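# Carry coat stand into next room inside tape

## Task

Bring the coat stand through to the adjoining room and leave it upright with each of its four feet fully within the yellow taped area, none resting on the tape itself. The coffee table must still be standing upright at the finish, the robot must not topple or be left leaning, and the stand must stay in place on its own, without the robot holding it.

## Robot and tools

Robot: a Hello Robot Stretch 3 with a single arm. It has a two-wheel differential base (0.33 m long, 0.34 m wide) that cannot drive sideways. A lift carries the arm up and down a mast, and the arm telescopes out to the robot's RIGHT, so reaching forward means driving the base. In-place turns pivot about the point between the drive wheels, 0.05 m behind the front edge. Fully retracted with the wrist folded, the wrist pokes 0.06 m past the right side and a turn sweeps a 0.28 m radius. An unfolded, level gripper reaches beyond that circle. Loose objects may occasionally get nudged by outside forces.

Frames: the base frame sits on the floor midway between the drive wheels, with x forward, y left and z up. hand_pose is reported in this frame, at the point where closed fingertips meet. The odometry frame is the base frame where the scene began. Heading runs from -3.142 to 3.142, positive to the left.

Cameras: head_camera and nav_camera are both on the head and are aimed by head_pan_rad and head_tilt_rad. wrist_camera rides on the gripper. Every successful execute_actions result ends with one image per camera, taken after the call finishes. An empty actions list just returns the current state and images.

execute_actions takes "actions", a list run in order. Each action is {"robot": ..., "steps": n, "until": ...}. steps is 1 to 450 control steps at 30 per second (default 1). {"steps": n} alone only waits. The "robot" value is one of three things: a single command object; {"stop": true}, which brakes everything and clears the queue; or a list of up to 8 entries run one after another, each a command or {"pause_s": s} with s at most 15 seconds. Motions keep going across later actions and while you think. If any part of the call is invalid or out of range, nothing in it runs.

A command may hold "base", "joints" and "contact_limits":
- base: exactly one key. {"translate_m": d} is a relative drive of d metres from wherever the base is when that command starts, forward positive, |d| at most 1. {"rotate_rad": d} is a relative turn in place of d radians, left (counter-clockwise seen from above) positive, |d| at most 3.2.
- joints: absolute targets, each keyed by name. Unnamed joints keep their current goals. lift_m is arm height, 0 to 1.1 m. arm_m is extension, 0 to 0.52 m. wrist_yaw_rad runs -1.345 to 4.42: 0 points along the arm, positive swings toward the front, and 3.0 folds over the base. wrist_pitch_rad runs -1.57 to 0.451: 0 is level, and negative tips the fingertips down. wrist_roll_rad runs -2.911 to 2.911, with 0 meaning fingers side by side and level. gripper_m runs -0.089 to 0.179, wider when higher. The real fingertip gap is 0.007 m less when nearly shut and 0.025 m less when wide, and zero below 0.007. head_pan_rad runs -3.953 to 1.73: 0 is forward, positive is left, and -1.57 looks along the arm. head_tilt_rad runs -1.53 to 0.419: 0 is level, and negative looks down.
- contact_limits: {"arm_m": e}, an effort in percent from 1 to 100 at which the arm halts. Smaller values are gentler. It stays in force until the next arm_m command.

"until" ends an action early once all its conditions hold. {"robot": {"status": "ended"}} waits until nothing reads moving and no queue is running. Fields can be compared with [op, value], where op is =, !=, <, <=, > or >=, for example "lift_m": [">", 0.3]. Statuses take a word or ["!=", "moving"]. {"any": {"status": "ended"}} fires when the first motion or queue ends. Avoid using = for readings, since done only means within tolerance.

Speed: the base gets 0.30 m/s and 1.9 rad/s only when stowed, meaning lift_m < 0.30, arm_m < 0.03 and wrist_yaw_rad > 2.54. Otherwise it is capped at 0.10 m/s and 0.63 rad/s.

Gripping: to grasp, command gripper_m below the object's width. To let go, open at least 0.02 above the contact value. Neither the reading nor a done status proves you are holding anything. Squeezing hard trips a stall guard, and the object can slip.

Wrist safety: fold or unfold the wrist only with lift_m between 0.32 and 0.95, wrist_pitch_rad -0.4 and roll near 0. Once folded, the lift may go down to 0.25. When yaw is below -0.4, keep pitch at -0.5 or lower.

Tipping: pushing something rigid with the gripper higher than about 0.45 m can tip the robot, and pushing again after a contact_stop makes this worse. Driving while gripping, hooking or pushing something immovable is risky, and so is snagging furniture, especially when reversing. If that happens, reverse the last motion in small steps, pull the gripper free, and drop lift_m to about 0.2 if it stays leaning.

Result lines: base_status gives the distance moved so far and the goal. joint_goals, joint_status and measured_speeds show per-joint values. The refusals, queue and queue_left line shows the latest queue. Status words are moving, done, off_target (stopped away from goal, possibly still pushing), contact_stop (the lift or arm met resistance and went slack), time_out, stopped and not_commanded. torque_fault means a wrist servo went limp for 10 s and will reject goals. robot.on_its_own appears when the robot changed a goal by itself, when a joint is slack or off, when a motor's effort at rest is unusual, or when base_tilt has drifted by 3 degrees or more. Lines starting refused: or dropped: name what failed, counting from 0. replaced: is only informational. A queue moves to its next entry only after the current one ends done (off_target also counts for the base and the gripper).

Sensors: lidar_m gives 12 distances, one per 30-degree sector, starting straight ahead and going counter-clockwise. It sees along a plane 0.17 m high, so it catches legs but not tabletops, and "-" means nothing was seen. wrist_depth_mm and head_depth_mm are 7x7 grids of median depths in mm. base_tilt is in degrees (forward and right positive). motor_effort is in percent, with the peak shown in brackets.

zoom_image: camera is head_camera, nav_camera or wrist_camera, and region is [x0, y0, x1, y1] in pixels from the top-left, up to 504x504.

finished_scene: {"scene": n} with the current scene's number. It cannot be undone. Wait until all motion has ended first, and make sure the stand is free-standing and inside the tape, the table is upright, and the robot is level. Avoid drops, slams, hard pushes and torque faults.

Each tool is called after ">>>" as a command line: name --argument value for each argument, lists and objects as JSON in quotes; but a table of rows of numbers goes row by row, as --pt "numbers of a row", without its own name.

## Session

>>> execute_actions --actions '[]'

Scene clock: 0.00 s.
robot.base_odometry: x=+0.000 y=+0.000 heading=+0.000 (m, m, rad; robot's odometry frame)
robot.turned_by_wheels: +0.000 (rad since the last result)
robot.turned_by_imu: +0.000 (rad since the last result)
robot.base_tilt: forward=+1.9 right=-0.1 (deg)
robot.lidar_m: 1.55 1.91 1.83 1.34 0.96 0.92 0.95 0.74 0.71 0.73 0.98 2.51
robot.head_depth_mm: 2065 2690 2687 2685 2694 2704 2343 / 2073 2789 2806 2819 2794 2841 2329 / 2080 2898 2937 2951 2954 2924 2205 / 2092 3051 3142 3132 3131 3117 2277 / 2109 2956 3090 3146 3154 3052 2280 / 2113 2618 2670 2679 2698 2728 2263 / 2141 2336 2355 2369 2381 2435 2244
robot.base_status: not_commanded
robot.joint_positions: lift_m=+0.581 arm_m=+0.000 wrist_yaw_rad=+3.058 wrist_pitch_rad=-0.450 wrist_roll_rad=+0.010 gripper_m=+0.037 head_pan_rad=+0.000 head_tilt_rad=-0.002
robot.joint_goals: lift_m=+0.581 arm_m=+0.000 wrist_yaw_rad=+3.058 wrist_pitch_rad=-0.450 wrist_roll_rad=+0.010 gripper_m=+0.037 head_pan_rad=+0.000 head_tilt_rad=-0.002
robot.joint_status: lift_m=not_commanded arm_m=not_commanded wrist_yaw_rad=not_commanded wrist_pitch_rad=not_commanded wrist_roll_rad=not_commanded gripper_m=not_commanded head_pan_rad=not_commanded head_tilt_rad=not_commanded
robot.measured_speeds: translate_m=+0.000 rotate_rad=+0.000 lift_m=+0.000 arm_m=+0.000 wrist_yaw_rad=+0.000 wrist_pitch_rad=+0.000 wrist_roll_rad=+0.000 head_pan_rad=+0.000 head_tilt_rad=+0.000
robot: refusals=0 queue=idle queue_left=0
robot.motor_effort: left_wheel=+0 right_wheel=+0 lift_m=+23 arm_m=-1 wrist_yaw_rad=+0 wrist_pitch_rad=+5 wrist_roll_rad=+0 gripper_m=+0 head_pan_rad=+0 head_tilt_rad=+2 (%)
robot.hand_pose: x=-0.0029 y=+0.0745 z=+0.5866 quat_wxyz=(+0.187, +0.698, +0.128, +0.679) (m; robot's base frame)
robot.wrist_depth_mm: 784 919 - - - - - / 805 985 - - - - - / 849 - - - - - - / 861 - - - - - - / 911 - - - - - - / 837 854 - 869 893 887 883 / 747 757 746 748 738 772 767
pictures: head_camera (sideways: a quarter turn clockwise sets it upright), nav_camera (sideways: a quarter turn counterclockwise sets it upright), wrist_camera
Images, in order (width x height): head_camera 896x504, nav_camera 672x504, wrist_camera 644x364.

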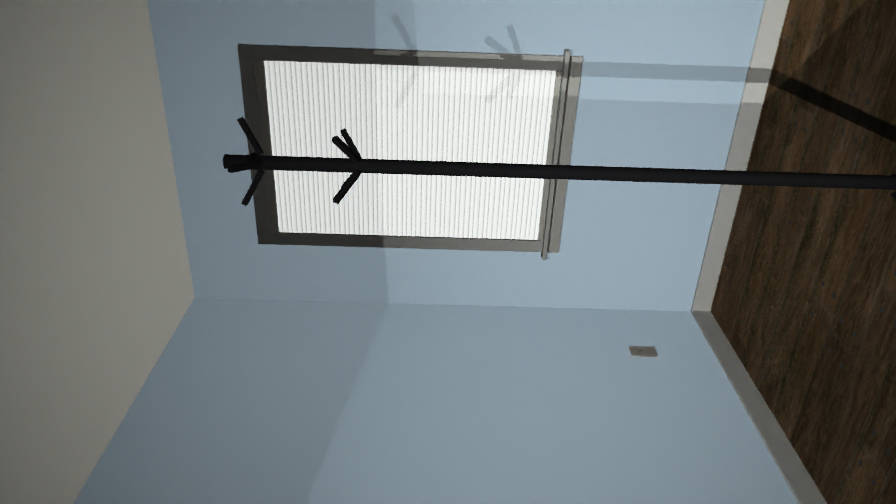

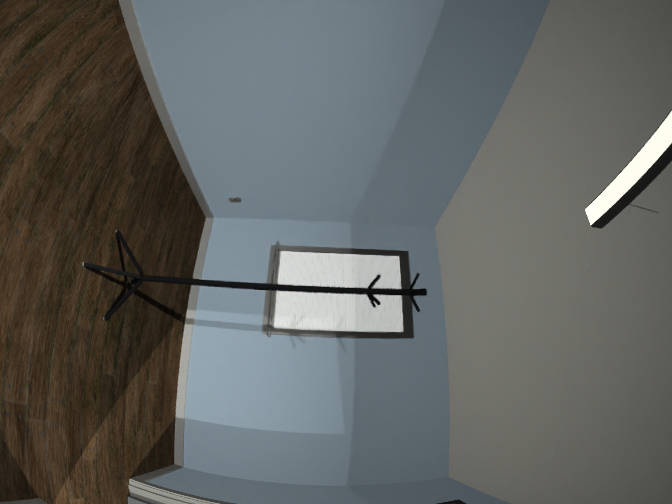

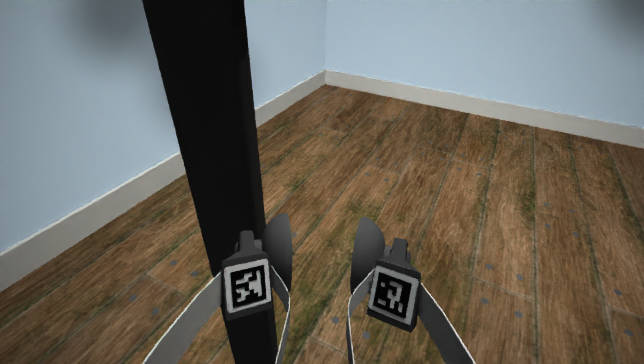

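>>> execute_actions --actions '[{"robot":{"joints":{"head_pan_rad":-0.9,"head_tilt_rad":-0.6}},"steps":90,"until":{"robot":{"status":"ended"}}}]'

>>> execute_actions --actions '[{"robot":{"joints":{"head_pan_rad":-2.1,"head_tilt_rad":-0.6}},"steps":90,"until":{"robot":{"status":"ended"}}}]'

Scene clock: 1.63 s.
robot.base_odometry: x=+0.000 y=+0.000 heading=+0.000 (m, m, rad; robot's odometry frame)
robot.turned_by_wheels: +0.000 (rad since the last result)
robot.turned_by_imu: +0.000 (rad since the last result)
robot.base_tilt: forward=+1.9 right=+0.0 (deg)
robot.lidar_m: 1.55 1.90 1.83 1.34 0.96 0.92 0.95 0.74 0.71 0.73 0.98 2.52
robot.head_depth_mm: 967 1018 1072 1133 1205 1285 1240 / 1848 1175 1253 1347 1448 1443 1262 / 1875 2060 2315 2231 1706 1471 1260 / 1830 2040 2261 2209 1763 1466 1255 / 2079 2298 2581 2199 1755 1467 1252 / 2452 2670 2834 2198 1750 1458 1248 / 2359 2566 2756 2200 1758 1455 1248
robot.base_status: not_commanded
robot.joint_positions: lift_m=+0.581 arm_m=+0.000 wrist_yaw_rad=+3.058 wrist_pitch_rad=-0.450 wrist_roll_rad=+0.010 gripper_m=+0.037 head_pan_rad=-0.893 head_tilt_rad=-0.592
robot.joint_goals: lift_m=+0.581 arm_m=+0.000 wrist_yaw_rad=+3.058 wrist_pitch_rad=-0.450 wrist_roll_rad=+0.010 gripper_m=+0.037 head_pan_rad=-0.900 head_tilt_rad=-0.600
robot.joint_status: lift_m=not_commanded arm_m=not_commanded wrist_yaw_rad=not_commanded wrist_pitch_rad=not_commanded wrist_roll_rad=not_commanded gripper_m=not_commanded head_pan_rad=done head_tilt_rad=done
robot.measured_speeds: translate_m=+0.000 rotate_rad=+0.000 lift_m=+0.000 arm_m=+0.000 wrist_yaw_rad=+0.000 wrist_pitch_rad=+0.000 wrist_roll_rad=+0.000 head_pan_rad=+0.000 head_tilt_rad=+0.000
robot: refusals=0 queue=done queue_left=0
robot.motor_effort: left_wheel=+0(0) right_wheel=+0(1) lift_m=+23(23) arm_m=-1(1) wrist_yaw_rad=+0(0) wrist_pitch_rad=+5(5) wrist_roll_rad=+0(0) gripper_m=+0(0) head_pan_rad=-4(44) head_tilt_rad=-6(49) (%)
robot.hand_pose: x=-0.0029 y=+0.0745 z=+0.5866 quat_wxyz=(+0.187, +0.698, +0.128, +0.679) (m; robot's base frame)
robot.wrist_depth_mm: 779 930 - - - - - / 818 975 - - - - - / 855 - - - - - - / 880 - - - - - - / 902 - - - - - - / 825 840 - 875 898 917 909 / 741 746 723 762 738 763 772
pictures: head_camera (sideways: a quarter turn clockwise sets it upright), nav_camera (sideways: a quarter turn counterclockwise sets it upright), wrist_camera
Images, in order (width x height): head_camera 896x504, nav_camera 672x504, wrist_camera 644x364.

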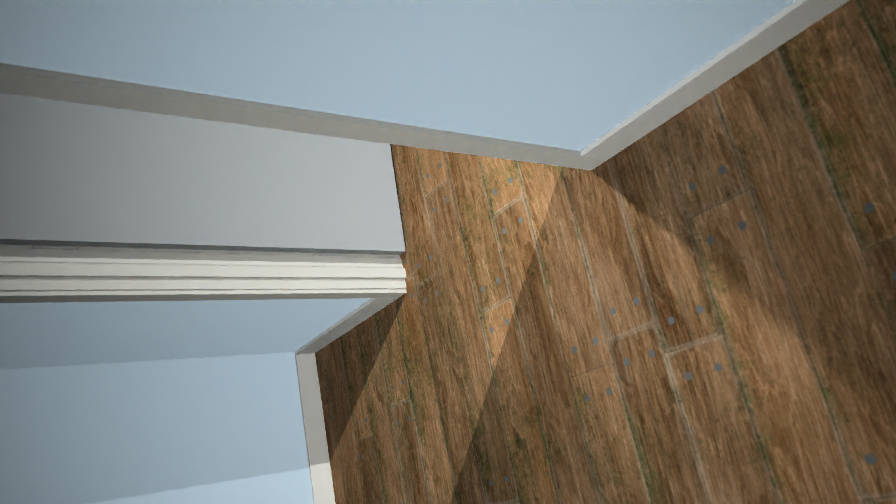

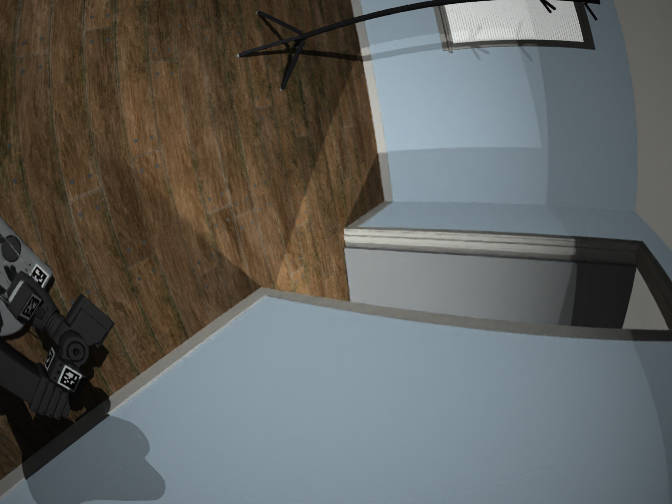

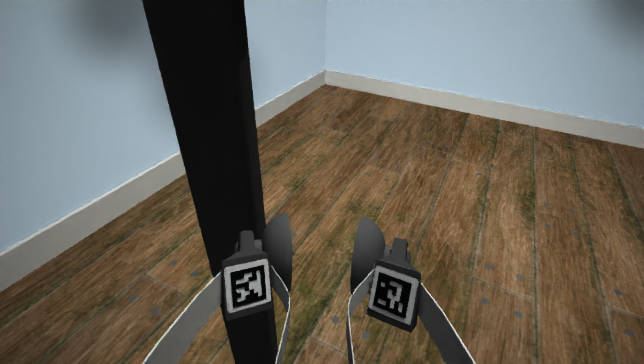

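Scene clock: 2.80 s.
robot.base_odometry: x=+0.000 y=+0.000 heading=+0.000 (m, m, rad; robot's odometry frame)
robot.turned_by_wheels: +0.000 (rad since the last result)
robot.turned_by_imu: +0.000 (rad since the last result)
robot.base_tilt: forward=+1.9 right=-0.1 (deg)
robot.lidar_m: 1.55 1.91 1.82 1.34 0.96 0.92 0.95 0.74 0.71 0.73 0.98 2.50
robot.head_depth_mm: 585 645 717 809 926 1086 1229 / 585 644 717 808 925 1081 1228 / 584 644 715 806 924 1081 1224 / 584 643 714 808 921 1081 1218 / 583 643 715 807 923 1076 1220 / 583 642 716 806 922 1078 1213 / 583 641 714 803 921 1079 1209
robot.base_status: not_commanded
robot.joint_positions: lift_m=+0.581 arm_m=+0.000 wrist_yaw_rad=+3.058 wrist_pitch_rad=-0.450 wrist_roll_rad=+0.010 gripper_m=+0.037 head_pan_rad=-2.093 head_tilt_rad=-0.592
robot.joint_goals: lift_m=+0.581 arm_m=+0.000 wrist_yaw_rad=+3.058 wrist_pitch_rad=-0.450 wrist_roll_rad=+0.010 gripper_m=+0.037 head_pan_rad=-2.100 head_tilt_rad=-0.600
robot.joint_status: lift_m=not_commanded arm_m=not_commanded wrist_yaw_rad=not_commanded wrist_pitch_rad=not_commanded wrist_roll_rad=not_commanded gripper_m=not_commanded head_pan_rad=done head_tilt_rad=done
robot.measured_speeds: translate_m=+0.000 rotate_rad=+0.000 lift_m=+0.000 arm_m=+0.000 wrist_yaw_rad=+0.000 wrist_pitch_rad=+0.000 wrist_roll_rad=+0.000 head_pan_rad=+0.000 head_tilt_rad=+0.000
robot: refusals=0 queue=done queue_left=0
robot.motor_effort: left_wheel=+0(0) right_wheel=-1(0) lift_m=+23(23) arm_m=-1(1) wrist_yaw_rad=+0(0) wrist_pitch_rad=+5(5) wrist_roll_rad=+0(0) gripper_m=+0(0) head_pan_rad=-4(44) head_tilt_rad=-6(5) (%)
robot.hand_pose: x=-0.0029 y=+0.0745 z=+0.5866 quat_wxyz=(+0.187, +0.698, +0.128, +0.679) (m; robot's base frame)
robot.wrist_depth_mm: 784 923 - - - - - / 807 983 - - - - - / 831 - - - - - - / 867 - - - - - - / 939 - - - - - - / 858 858 - 881 915 886 903 / 742 743 736 768 761 763 777
pictures: head_camera (sideways: a quarter turn clockwise sets it upright), nav_camera (sideways: a quarter turn counterclockwise sets it upright), wrist_camera
Images, in order (width x height): head_camera 896x504, nav_camera 672x504, wrist_camera 644x364.

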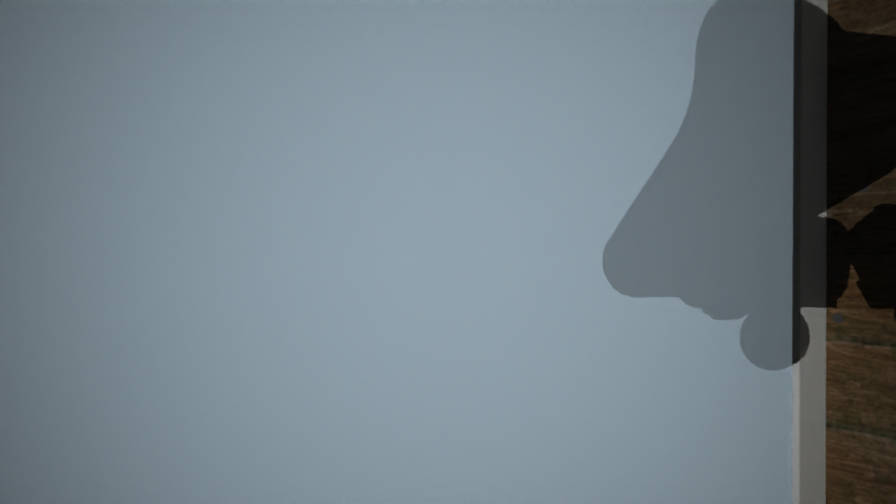

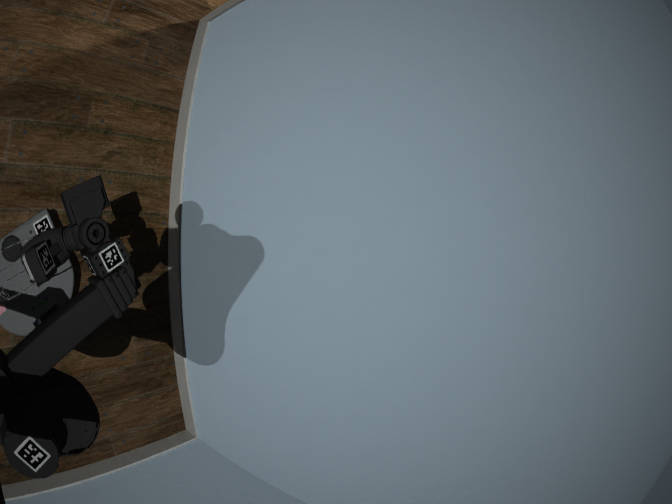

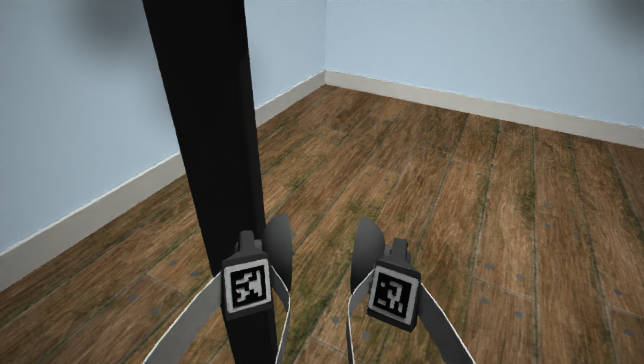

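>>> execute_actions --actions '[{"robot":[{"base":{"rotate_rad":-0.56},"joints":{"lift_m":0.26,"wrist_pitch_rad":-0.4,"head_pan_rad":-1.55,"head_tilt_rad":-0.5}},{"base":{"translate_m":1.0}},{"base":{"translate_m":0.5}}],"steps":450,"until":{"robot":{"status":"ended"}}}]'

Scene clock: 15.40 s.
robot.base_odometry: x=+1.271 y=-0.797 heading=-0.560 (m, m, rad; robot's odometry frame)
robot.turned_by_wheels: -0.560 (rad since the last result)
robot.turned_by_imu: -0.558 (rad since the last result)
robot.base_tilt: forward=+1.9 right=-0.1 (deg)
robot.lidar_m: 1.36 1.38 1.81 0.60 1.96 2.56 2.42 0.93 0.72 2.86 0.81 0.80
robot.head_depth_mm: 2442 2681 2893 2588 1953 1588 1107 / 2450 2665 2897 2544 1952 1581 1331 / 2428 2638 2882 2540 1944 1576 1324 / 2428 2650 2884 2535 1940 1570 1325 / 2416 2630 2857 2508 1933 1560 1322 / 2418 2614 2848 2518 1913 1563 1310 / 2373 2520 1556 1594 1638 1514 1312
robot.base_status: done (translate_m +0.5000 of +0.5000)
robot.joint_positions: lift_m=+0.260 arm_m=+0.000 wrist_yaw_rad=+3.058 wrist_pitch_rad=-0.419 wrist_roll_rad=+0.010 gripper_m=+0.037 head_pan_rad=-1.557 head_tilt_rad=-0.507
robot.joint_goals: lift_m=+0.260 arm_m=+0.000 wrist_yaw_rad=+3.058 wrist_pitch_rad=-0.400 wrist_roll_rad=+0.010 gripper_m=+0.037 head_pan_rad=-1.550 head_tilt_rad=-0.500
robot.joint_status: lift_m=done arm_m=not_commanded wrist_yaw_rad=not_commanded wrist_pitch_rad=done wrist_roll_rad=not_commanded gripper_m=not_commanded head_pan_rad=done head_tilt_rad=done
robot.measured_speeds: translate_m=+0.000 rotate_rad=+0.000 lift_m=+0.000 arm_m=+0.000 wrist_yaw_rad=+0.000 wrist_pitch_rad=+0.000 wrist_roll_rad=+0.000 head_pan_rad=+0.000 head_tilt_rad=+0.000
robot: refusals=0 queue=done queue_left=0
robot.motor_effort: left_wheel=+1(8) right_wheel=-2(6) lift_m=+14(24) arm_m=-1(1) wrist_yaw_rad=+1(1) wrist_pitch_rad=+7(7) wrist_roll_rad=+0(0) gripper_m=+0(0) head_pan_rad=+3(33) head_tilt_rad=+4(19) (%)
robot.hand_pose: x=-0.0025 y=+0.0786 z=+0.2729 quat_wxyz=(+0.177, +0.700, +0.117, +0.682) (m; robot's base frame)
robot.wrist_depth_mm: - - - - - - - / - - - - - - - / 902 903 963 952 972 991 - / 699 704 - 705 733 748 758 / 574 567 - 585 586 600 604 / 476 513 - - 497 492 498 / - - - - 418 425 435
pictures: head_camera (sideways: a quarter turn clockwise sets it upright), nav_camera (sideways: a quarter turn counterclockwise sets it upright), wrist_camera
Images, in order (width x height): head_camera 896x504, nav_camera 672x504, wrist_camera 644x364.

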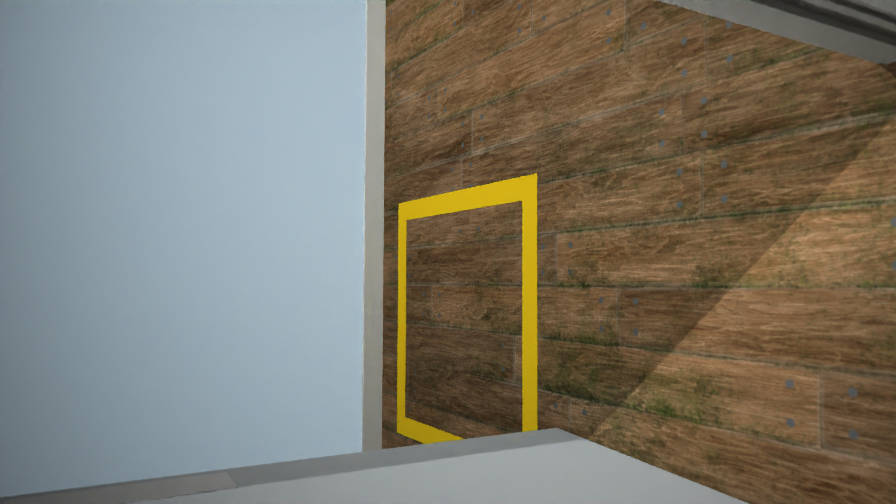

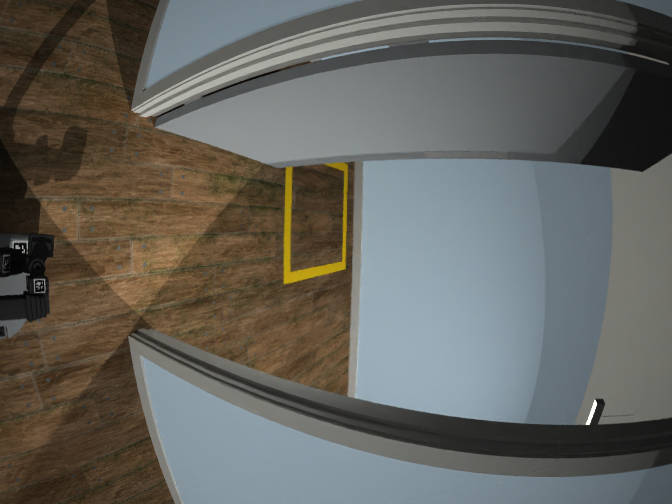

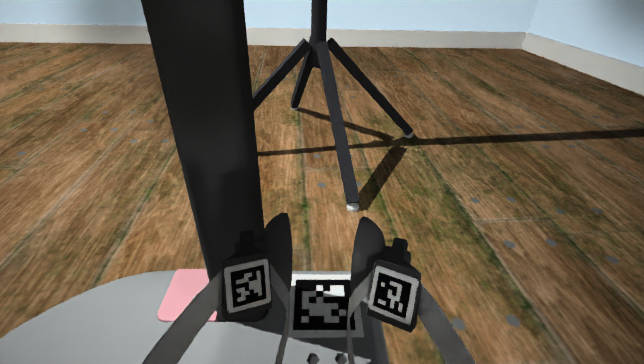

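>>> execute_actions --actions '[{"robot":[{"base":{"rotate_rad":3.14}},{"joints":{"lift_m":0.55,"head_tilt_rad":-0.8}},{"joints":{"wrist_yaw_rad":0,"gripper_m":0.16}},{"joints":{"wrist_pitch_rad":0}}],"steps":450,"until":{"robot":{"status":"ended"}}}]'

Scene clock: 26.37 s.
robot.base_odometry: x=+1.271 y=-0.797 heading=+2.580 (m, m, rad; robot's odometry frame)
robot.turned_by_wheels: +3.140 (rad since the last result)
robot.turned_by_imu: +3.121 (rad since the last result)
robot.base_tilt: forward=+1.9 right=-0.1 (deg)
robot.lidar_m: 2.42 0.93 0.72 2.86 0.81 0.81 1.36 1.39 1.82 0.60 1.96 2.56
robot.head_depth_mm: 1721 1963 2120 1769 1509 1313 1166 / 1715 1944 2107 1755 1504 1311 1183 / 1690 1936 2109 1746 1503 1308 1182 / 1652 1871 1993 1673 1408 1306 1140 / 1702 1920 2100 1753 1496 1281 1158 / 1699 1936 2085 1742 1485 1301 1159 / 1693 1915 2081 1741 1483 1294 1154
robot.base_status: done (rotate_rad +3.1399 of +3.1400)
robot.joint_positions: lift_m=+0.550 arm_m=+0.000 wrist_yaw_rad=+0.002 wrist_pitch_rad=-0.023 wrist_roll_rad=+0.010 gripper_m=+0.160 head_pan_rad=-1.557 head_tilt_rad=-0.790
robot.joint_goals: lift_m=+0.550 arm_m=+0.000 wrist_yaw_rad=+0.000 wrist_pitch_rad=+0.000 wrist_roll_rad=+0.010 gripper_m=+0.160 head_pan_rad=-1.550 head_tilt_rad=-0.800
robot.joint_status: lift_m=done arm_m=not_commanded wrist_yaw_rad=done wrist_pitch_rad=done wrist_roll_rad=not_commanded gripper_m=done head_pan_rad=done head_tilt_rad=done
robot.measured_speeds: translate_m=+0.000 rotate_rad=+0.000 lift_m=+0.000 arm_m=+0.000 wrist_yaw_rad=+0.000 wrist_pitch_rad=+0.000 wrist_roll_rad=+0.000 head_pan_rad=+0.000 head_tilt_rad=+0.000
robot: refusals=0 queue=done queue_left=0
robot.motor_effort: left_wheel=-2(6) right_wheel=+2(11) lift_m=+30(32) arm_m=-2(2) wrist_yaw_rad=-1(2) wrist_pitch_rad=+8(9) wrist_roll_rad=+0(0) gripper_m=+0(82) head_pan_rad=+3(3) head_tilt_rad=-7(35) (%)
robot.hand_pose: x=-0.0209 y=-0.4006 z=+0.6583 quat_wxyz=(+0.704, +0.009, -0.710, -0.008) (m; robot's base frame)
robot.wrist_depth_mm: - - - - - - - / - - - - - - - / - - - - - - - / - - - - - - - / - - - - - - - / - - - - - - - / - - - - - - -
pictures: head_camera (sideways: a quarter turn clockwise sets it upright), nav_camera (sideways: a quarter turn counterclockwise sets it upright), wrist_camera
Images, in order (width x height): head_camera 896x504, nav_camera 672x504, wrist_camera 644x364.

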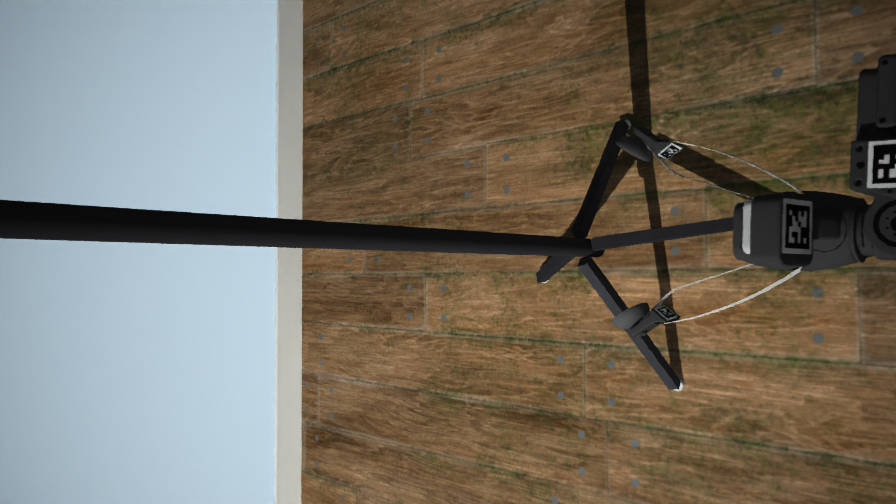

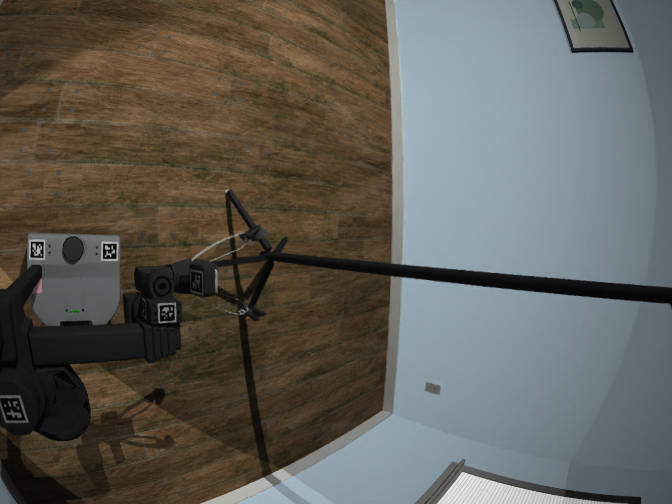

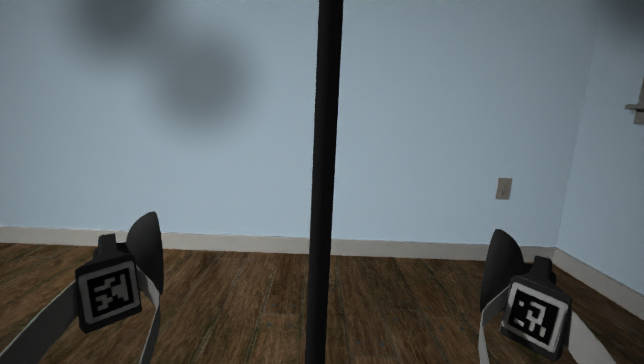

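>>> execute_actions --actions '[{"robot":[{"joints":{"lift_m":0.85,"arm_m":0.26,"head_tilt_rad":-0.7}},{"joints":{"gripper_m":0.07}}],"steps":450,"until":{"robot":{"status":"ended"}}}]'

Scene clock: 31.73 s.
robot.base_odometry: x=+1.271 y=-0.797 heading=+2.580 (m, m, rad; robot's odometry frame)
robot.turned_by_wheels: +0.000 (rad since the last result)
robot.turned_by_imu: -0.001 (rad since the last result)
robot.base_tilt: forward=+1.9 right=-0.1 (deg)
robot.lidar_m: 2.42 0.93 0.72 2.86 0.81 0.80 1.36 1.38 1.82 0.60 1.97 2.56
robot.head_depth_mm: 1683 1877 2096 - - 1380 1199 / 1680 1875 2042 - 1613 1368 1196 / 1646 1873 - - 1596 1339 1197 / 1625 1806 2117 1862 1487 1314 1172 / 1654 1855 2116 1919 1592 1338 1193 / 1654 1854 2109 1897 1588 1355 1185 / 1659 1856 2096 1897 1588 1362 1187
robot.base_status: done (rotate_rad +3.1399 of +3.1400)
robot.joint_positions: lift_m=+0.850 arm_m=+0.260 wrist_yaw_rad=+0.000 wrist_pitch_rad=-0.021 wrist_roll_rad=+0.010 gripper_m=+0.070 head_pan_rad=-1.557 head_tilt_rad=-0.705
robot.joint_goals: lift_m=+0.850 arm_m=+0.260 wrist_yaw_rad=+0.000 wrist_pitch_rad=+0.000 wrist_roll_rad=+0.010 gripper_m=+0.070 head_pan_rad=-1.550 head_tilt_rad=-0.700
robot.joint_status: lift_m=done arm_m=done wrist_yaw_rad=done wrist_pitch_rad=done wrist_roll_rad=not_commanded gripper_m=done head_pan_rad=done head_tilt_rad=done
robot.measured_speeds: translate_m=+0.000 rotate_rad=+0.000 lift_m=+0.000 arm_m=+0.000 wrist_yaw_rad=+0.000 wrist_pitch_rad=+0.000 wrist_roll_rad=+0.000 head_pan_rad=+0.000 head_tilt_rad=+0.000
robot: refusals=0 queue=done queue_left=0
robot.motor_effort: left_wheel=-2(2) right_wheel=+2(2) lift_m=+31(30) arm_m=+4(6) wrist_yaw_rad=+0(3) wrist_pitch_rad=+8(9) wrist_roll_rad=+0(0) gripper_m=+0(79) head_pan_rad=+3(3) head_tilt_rad=+3(18) (%)
robot.hand_pose: x=-0.0213 y=-0.6603 z=+0.9587 quat_wxyz=(+0.704, +0.008, -0.710, -0.008) (m; robot's base frame)
robot.wrist_depth_mm: - - - 187 - - - / - - - 196 - - - / - - - - - - - / - - - - - - - / - - - 215 - - - / - - - 221 - - - / - - - 229 - - -
pictures: head_camera (sideways: a quarter turn clockwise sets it upright), nav_camera (sideways: a quarter turn counterclockwise sets it upright), wrist_camera
Images, in order (width x height): head_camera 896x504, nav_camera 672x504, wrist_camera 644x364.

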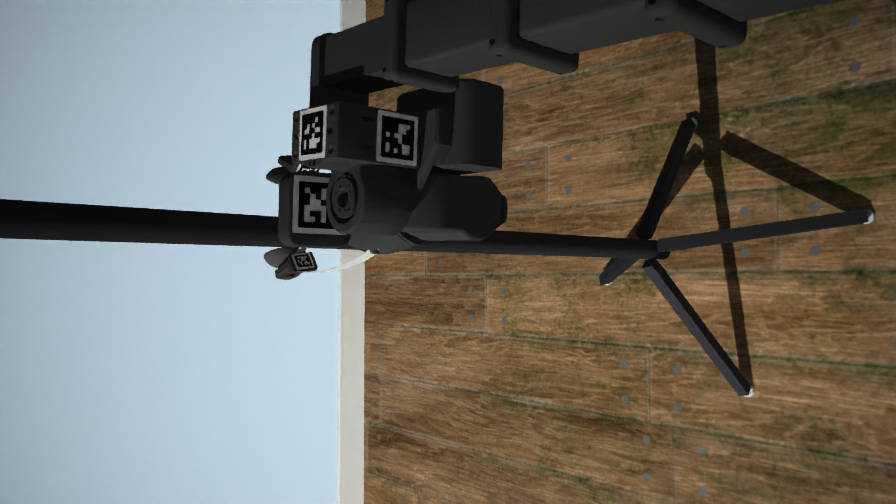

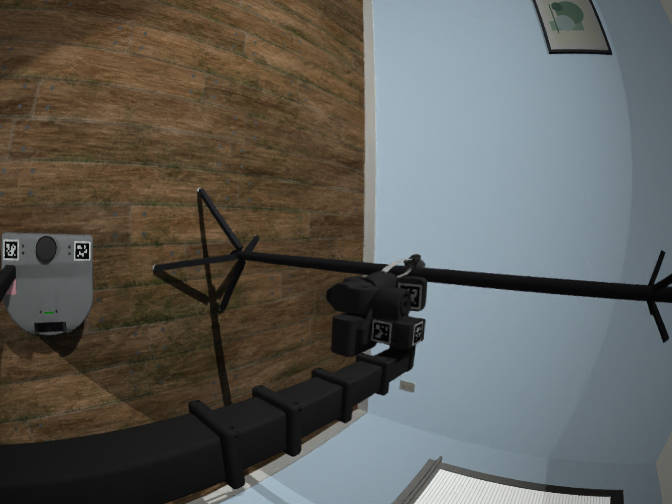

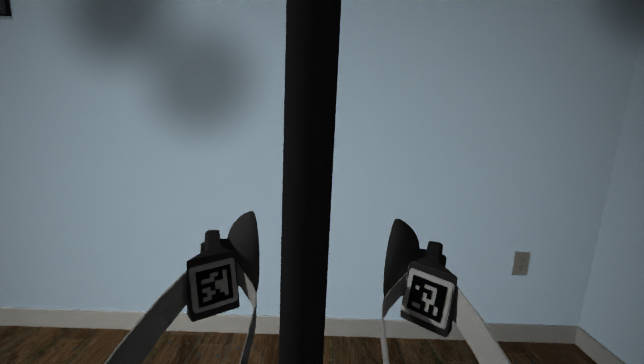

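>>> execute_actions --actions '[{"robot":[{"base":{"translate_m":0.01},"joints":{"arm_m":0.30}},{"joints":{"gripper_m":-0.03}},{"joints":{"lift_m":0.9}}],"steps":450,"until":{"robot":{"status":"ended"}}}]'

Scene clock: 36.73 s.
robot.base_odometry: x=+1.262 y=-0.791 heading=+2.580 (m, m, rad; robot's odometry frame)
robot.turned_by_wheels: +0.000 (rad since the last result)
robot.turned_by_imu: +0.000 (rad since the last result)
robot.base_tilt: forward=+2.0 right=+0.0 (deg)
robot.lidar_m: 2.41 0.92 0.72 2.86 0.81 0.81 1.36 1.40 1.83 0.60 1.96 2.55
robot.head_depth_mm: 1674 1868 - 1882 1601 1373 1203 / 1666 1815 - 1898 1594 1370 1199 / 1620 1804 - 1876 1592 1343 1193 / 1642 1832 2154 1812 1565 1319 1176 / 1659 1866 2109 1912 1588 1335 1191 / 1660 1862 2103 1905 1588 1361 1189 / 1649 1840 2092 1893 1580 1356 1188
robot.base_status: done (translate_m +0.0100 of +0.0100)
robot.joint_positions: lift_m=+0.899 arm_m=+0.300 wrist_yaw_rad=+0.006 wrist_pitch_rad=-0.170 wrist_roll_rad=+0.010 gripper_m=-0.029 head_pan_rad=-1.557 head_tilt_rad=-0.705
robot.joint_goals: lift_m=+0.900 arm_m=+0.300 wrist_yaw_rad=+0.000 wrist_pitch_rad=+0.000 wrist_roll_rad=+0.010 gripper_m=-0.030 head_pan_rad=-1.550 head_tilt_rad=-0.700
robot.joint_status: lift_m=done arm_m=done wrist_yaw_rad=done wrist_pitch_rad=done wrist_roll_rad=not_commanded gripper_m=done head_pan_rad=done head_tilt_rad=done
robot.measured_speeds: translate_m=+0.000 rotate_rad=+0.000 lift_m=+0.000 arm_m=+0.000 wrist_yaw_rad=+0.000 wrist_pitch_rad=+0.000 wrist_roll_rad=+0.000 head_pan_rad=+0.000 head_tilt_rad=+0.000
robot: refusals=0 queue=done queue_left=0
robot.on_its_own: wrist_pitch_rad is at rest, and its effort (+67) is outside its rest range (-20 to +32)
robot.motor_effort: left_wheel=-1(3) right_wheel=+0(7) lift_m=+40(41) arm_m=+4(4) wrist_yaw_rad=-7(8) wrist_pitch_rad=+67(68) wrist_roll_rad=+0(0) gripper_m=-19(94) head_pan_rad=+3(3) head_tilt_rad=+2(2) (%)
robot.hand_pose: x=-0.0199 y=-0.6931 z=+0.9706 quat_wxyz=(+0.702, +0.062, -0.707, -0.058) (m; robot's base frame)
robot.wrist_depth_mm: - - - 139 - - - / - - - 146 - - - / - - - 156 - - - / - - - 165 - - - / - - - 169 - - - / - - - - - - - / - - - 203 - - -
pictures: head_camera (sideways: a quarter turn clockwise sets it upright), nav_camera (sideways: a quarter turn counterclockwise sets it upright), wrist_camera
Images, in order (width x height): head_camera 896x504, nav_camera 672x504, wrist_camera 644x364.

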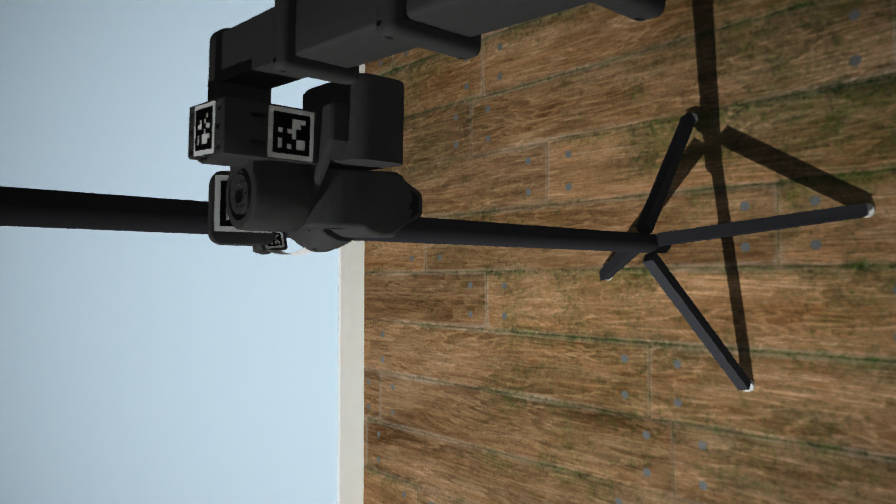

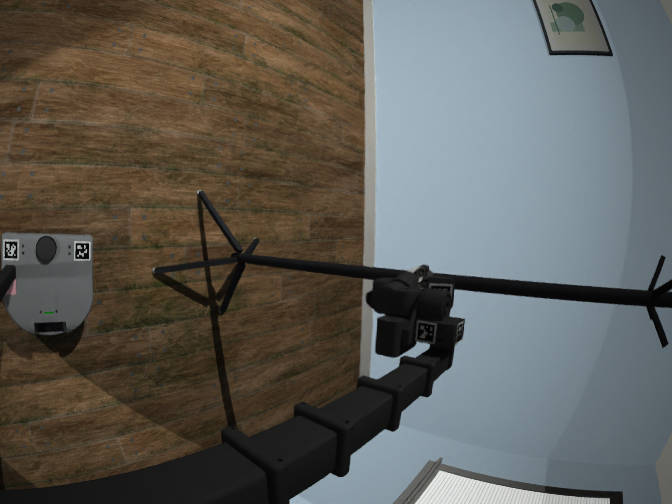

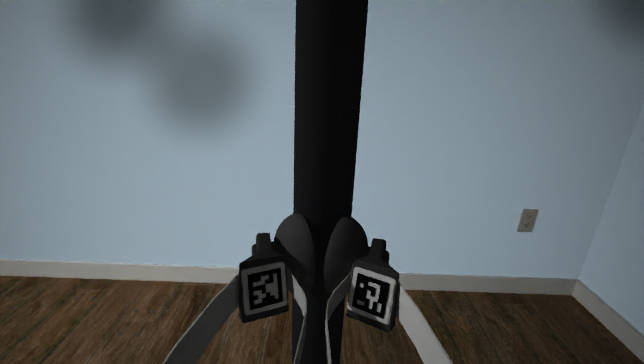

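>>> execute_actions --actions '[{"robot":[{"joints":{"lift_m":0.85}},{"joints":{"gripper_m":0.12}},{"joints":{"arm_m":0,"wrist_pitch_rad":-0.4}},{"base":{"translate_m":-0.6},"joints":{"wrist_yaw_rad":3.0,"gripper_m":0.04,"lift_m":0.4}},{"base":{"rotate_rad":-1.55},"joints":{"lift_m":0.27}}],"steps":450,"until":{"robot":{"status":"ended"}}},{"steps":300,"until":{"robot":{"status":"ended"}}},{"robot":[{"base":{"translate_m":1.0}},{"base":{"translate_m":0.3}},{"base":{"rotate_rad":1.57}},{"base":{"translate_m":0.4}},{"base":{"rotate_rad":1.59},"joints":{"lift_m":0.34}},{"joints":{"wrist_yaw_rad":1.57,"gripper_m":0.16,"head_pan_rad":-0.1,"head_tilt_rad":-0.9}},{"joints":{"wrist_pitch_rad":0,"lift_m":0.24,"arm_m":0.03}}],"steps":450,"until":{"robot":{"status":"ended"}}},{"steps":450,"until":{"robot":{"status":"ended"}}}]'

Scene clock: 74.63 s.
robot.base_odometry: x=+2.097 y=+0.210 heading=-2.093 (m, m, rad; robot's odometry frame)
robot.turned_by_wheels: +1.610 (rad since the last result)
robot.turned_by_imu: +1.598 (rad since the last result)
robot.base_tilt: forward=+1.9 right=-0.1 (deg)
robot.lidar_m: 0.55 1.60 1.16 1.11 0.92 0.66 0.64 0.66 0.89 2.32 2.75 0.50
robot.head_depth_mm: 1765 2081 1884 1618 1413 1266 1134 / 2593 631 1751 1589 1409 1257 1133 / 2779 2239 1862 1578 1341 1237 1132 / 2780 2233 1864 1607 1404 1255 1132 / 2767 2223 1863 1607 1404 1250 1128 / 2283 2100 1854 1599 1399 1247 1124 / 1729 1952 1854 1599 1398 1246 1125
robot.base_status: done (rotate_rad +1.5899 of +1.5900)
robot.joint_positions: lift_m=+0.240 arm_m=+0.030 wrist_yaw_rad=+1.572 wrist_pitch_rad=-0.022 wrist_roll_rad=+0.010 gripper_m=+0.160 head_pan_rad=-0.107 head_tilt_rad=-0.889
robot.joint_goals: lift_m=+0.240 arm_m=+0.030 wrist_yaw_rad=+1.570 wrist_pitch_rad=+0.000 wrist_roll_rad=+0.010 gripper_m=+0.160 head_pan_rad=-0.100 head_tilt_rad=-0.900
robot.joint_status: lift_m=done arm_m=done wrist_yaw_rad=done wrist_pitch_rad=done wrist_roll_rad=not_commanded gripper_m=done head_pan_rad=done head_tilt_rad=done
robot.measured_speeds: translate_m=+0.000 rotate_rad=+0.000 lift_m=+0.000 arm_m=+0.000 wrist_yaw_rad=+0.000 wrist_pitch_rad=+0.000 wrist_roll_rad=+0.000 head_pan_rad=+0.000 head_tilt_rad=+0.000
robot: refusals=0 queue=done queue_left=0
robot.motor_effort: left_wheel=-2(8) right_wheel=+2(8) lift_m=+14(40) arm_m=+4(4) wrist_yaw_rad=-1(6) wrist_pitch_rad=+9(67) wrist_roll_rad=+0(0) gripper_m=+0(83) head_pan_rad=+3(44) head_tilt_rad=-8(34) (%)
robot.hand_pose: x=+0.2343 y=-0.1745 z=+0.3494 quat_wxyz=(+0.503, +0.508, -0.496, +0.492) (m; robot's base frame)
robot.wrist_depth_mm: - - - - - - - / - - - - - - - / - - - - - - - / - - - - - - - / - - - 526 - - - / 835 814 814 793 827 892 938 / 604 613 611 620 655 639 686
pictures: head_camera (sideways: a quarter turn clockwise sets it upright), nav_camera (sideways: a quarter turn counterclockwise sets it upright), wrist_camera
Images, in order (width x height): head_camera 896x504, nav_camera 672x504, wrist_camera 644x364.

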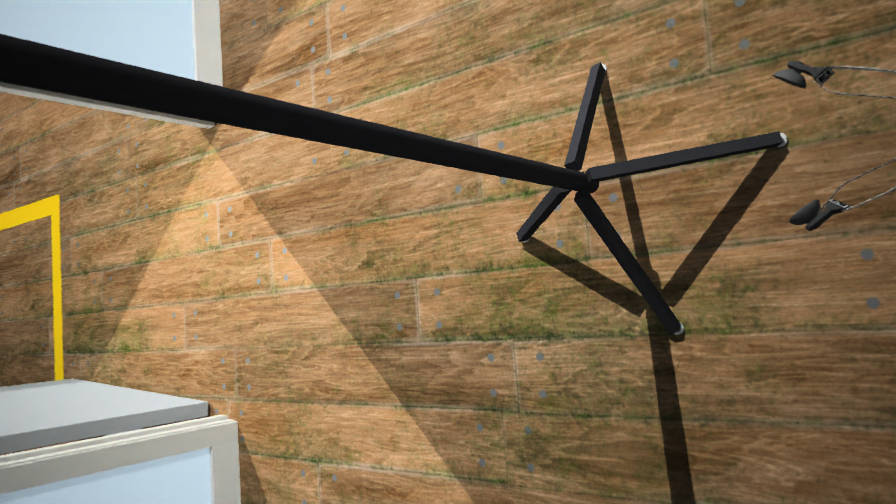

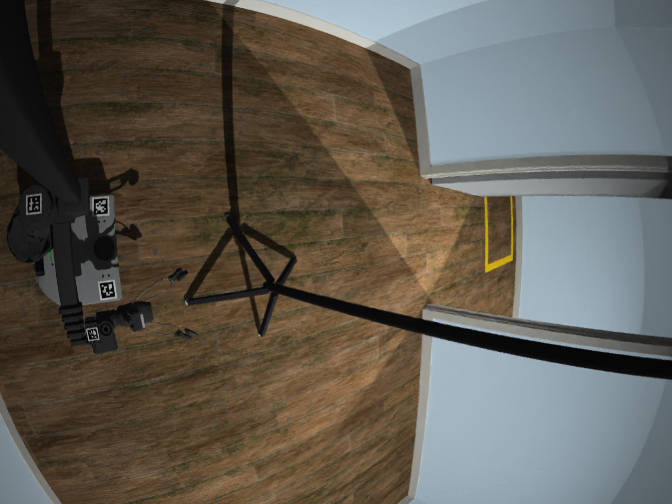

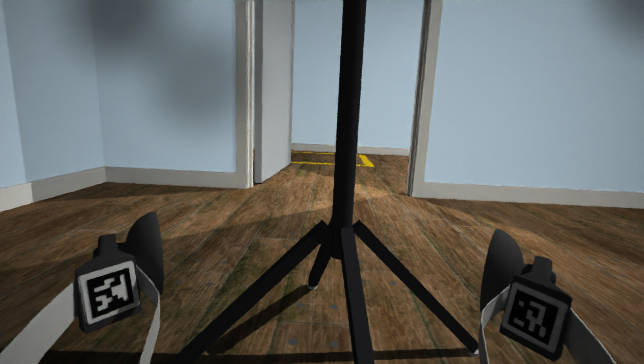

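>>> execute_actions --actions '[{"robot":[{"base":{"translate_m":0.33},"joints":{"arm_m":0.055,"lift_m":0.22,"head_tilt_rad":-1.1}},{"joints":{"gripper_m":0.08}}],"steps":450,"until":{"robot":{"status":"ended"}}}]'

Scene clock: 80.90 s.
robot.base_odometry: x=+1.932 y=-0.076 heading=-2.093 (m, m, rad; robot's odometry frame)
robot.turned_by_wheels: +0.000 (rad since the last result)
robot.turned_by_imu: -0.001 (rad since the last result)
robot.base_tilt: forward=+2.0 right=-0.1 (deg)
robot.lidar_m: 1.58 1.61 1.16 1.12 1.15 1.01 0.97 1.00 1.35 2.66 0.24 0.22
robot.head_depth_mm: 1679 1731 1559 535 1285 1202 1134 / 1933 1731 1559 1413 1082 1201 1113 / 1942 1732 1552 1417 1294 1184 - / 1937 1722 1544 1410 1299 1185 - / 1925 1713 1551 1414 1289 1193 1137 / 1888 1717 1546 1410 1289 1195 1114 / 1603 1703 1540 1409 1286 1188 1105
robot.base_status: done (translate_m +0.3300 of +0.3300)
robot.joint_positions: lift_m=+0.220 arm_m=+0.055 wrist_yaw_rad=+1.571 wrist_pitch_rad=-0.021 wrist_roll_rad=+0.010 gripper_m=+0.080 head_pan_rad=-0.107 head_tilt_rad=-1.087
robot.joint_goals: lift_m=+0.220 arm_m=+0.055 wrist_yaw_rad=+1.570 wrist_pitch_rad=+0.000 wrist_roll_rad=+0.010 gripper_m=+0.080 head_pan_rad=-0.100 head_tilt_rad=-1.100
robot.joint_status: lift_m=done arm_m=done wrist_yaw_rad=done wrist_pitch_rad=done wrist_roll_rad=not_commanded gripper_m=done head_pan_rad=done head_tilt_rad=done
robot.measured_speeds: translate_m=+0.000 rotate_rad=+0.000 lift_m=+0.000 arm_m=+0.000 wrist_yaw_rad=+0.000 wrist_pitch_rad=+0.000 wrist_roll_rad=+0.000 head_pan_rad=+0.000 head_tilt_rad=+0.000
robot: refusals=0 queue=done queue_left=0
robot.motor_effort: left_wheel=-2(3) right_wheel=+2(6) lift_m=+14(11) arm_m=+4(3) wrist_yaw_rad=-1(2) wrist_pitch_rad=+8(8) wrist_roll_rad=+0(0) gripper_m=+0(85) head_pan_rad=+3(3) head_tilt_rad=-9(32) (%)
robot.hand_pose: x=+0.2343 y=-0.1996 z=+0.3296 quat_wxyz=(+0.503, +0.508, -0.497, +0.492) (m; robot's base frame)
robot.wrist_depth_mm: - - - 144 - - - / - - - 147 - - - / - - - 153 - - - / - - - 158 - - - / - - - 163 - - - / 742 774 788 170 824 864 874 / 580 588 598 177 622 642 651
pictures: head_camera (sideways: a quarter turn clockwise sets it upright), nav_camera (sideways: a quarter turn counterclockwise sets it upright), wrist_camera
Images, in order (width x height): head_camera 896x504, nav_camera 672x504, wrist_camera 644x364.

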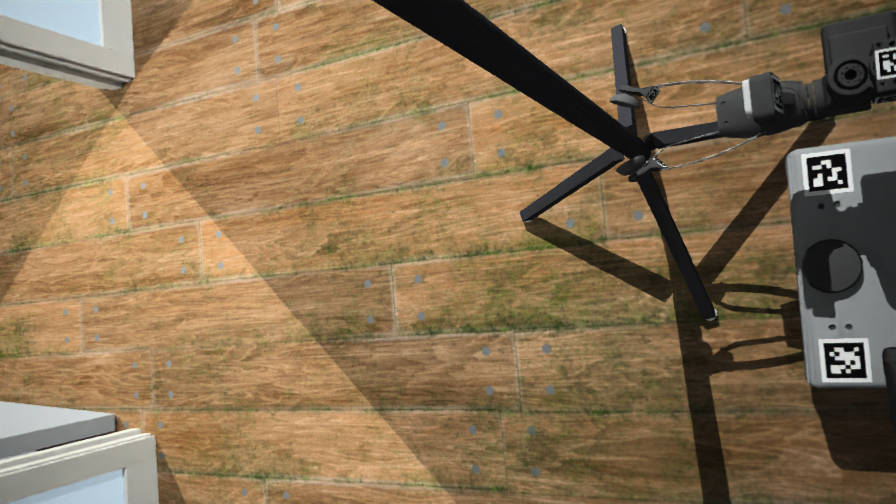

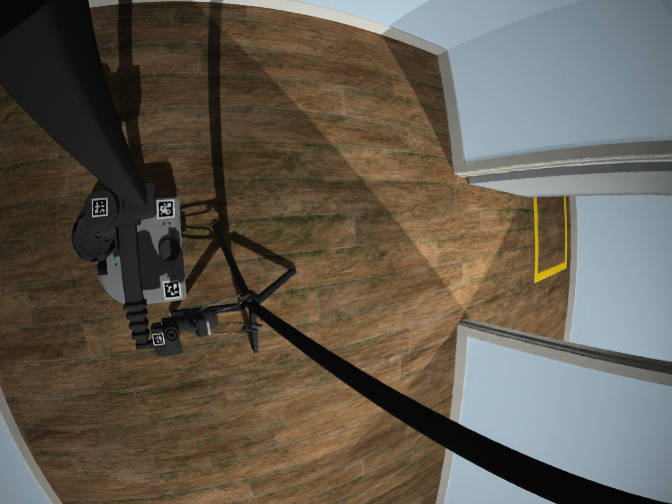

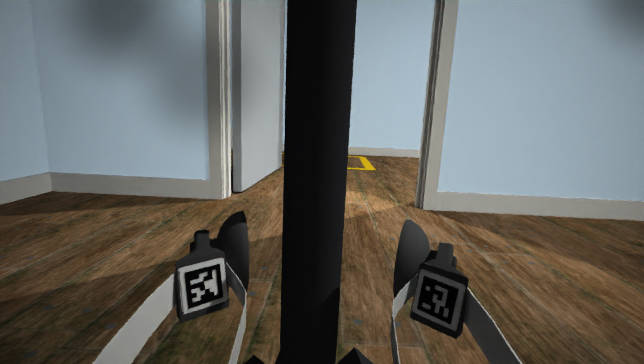

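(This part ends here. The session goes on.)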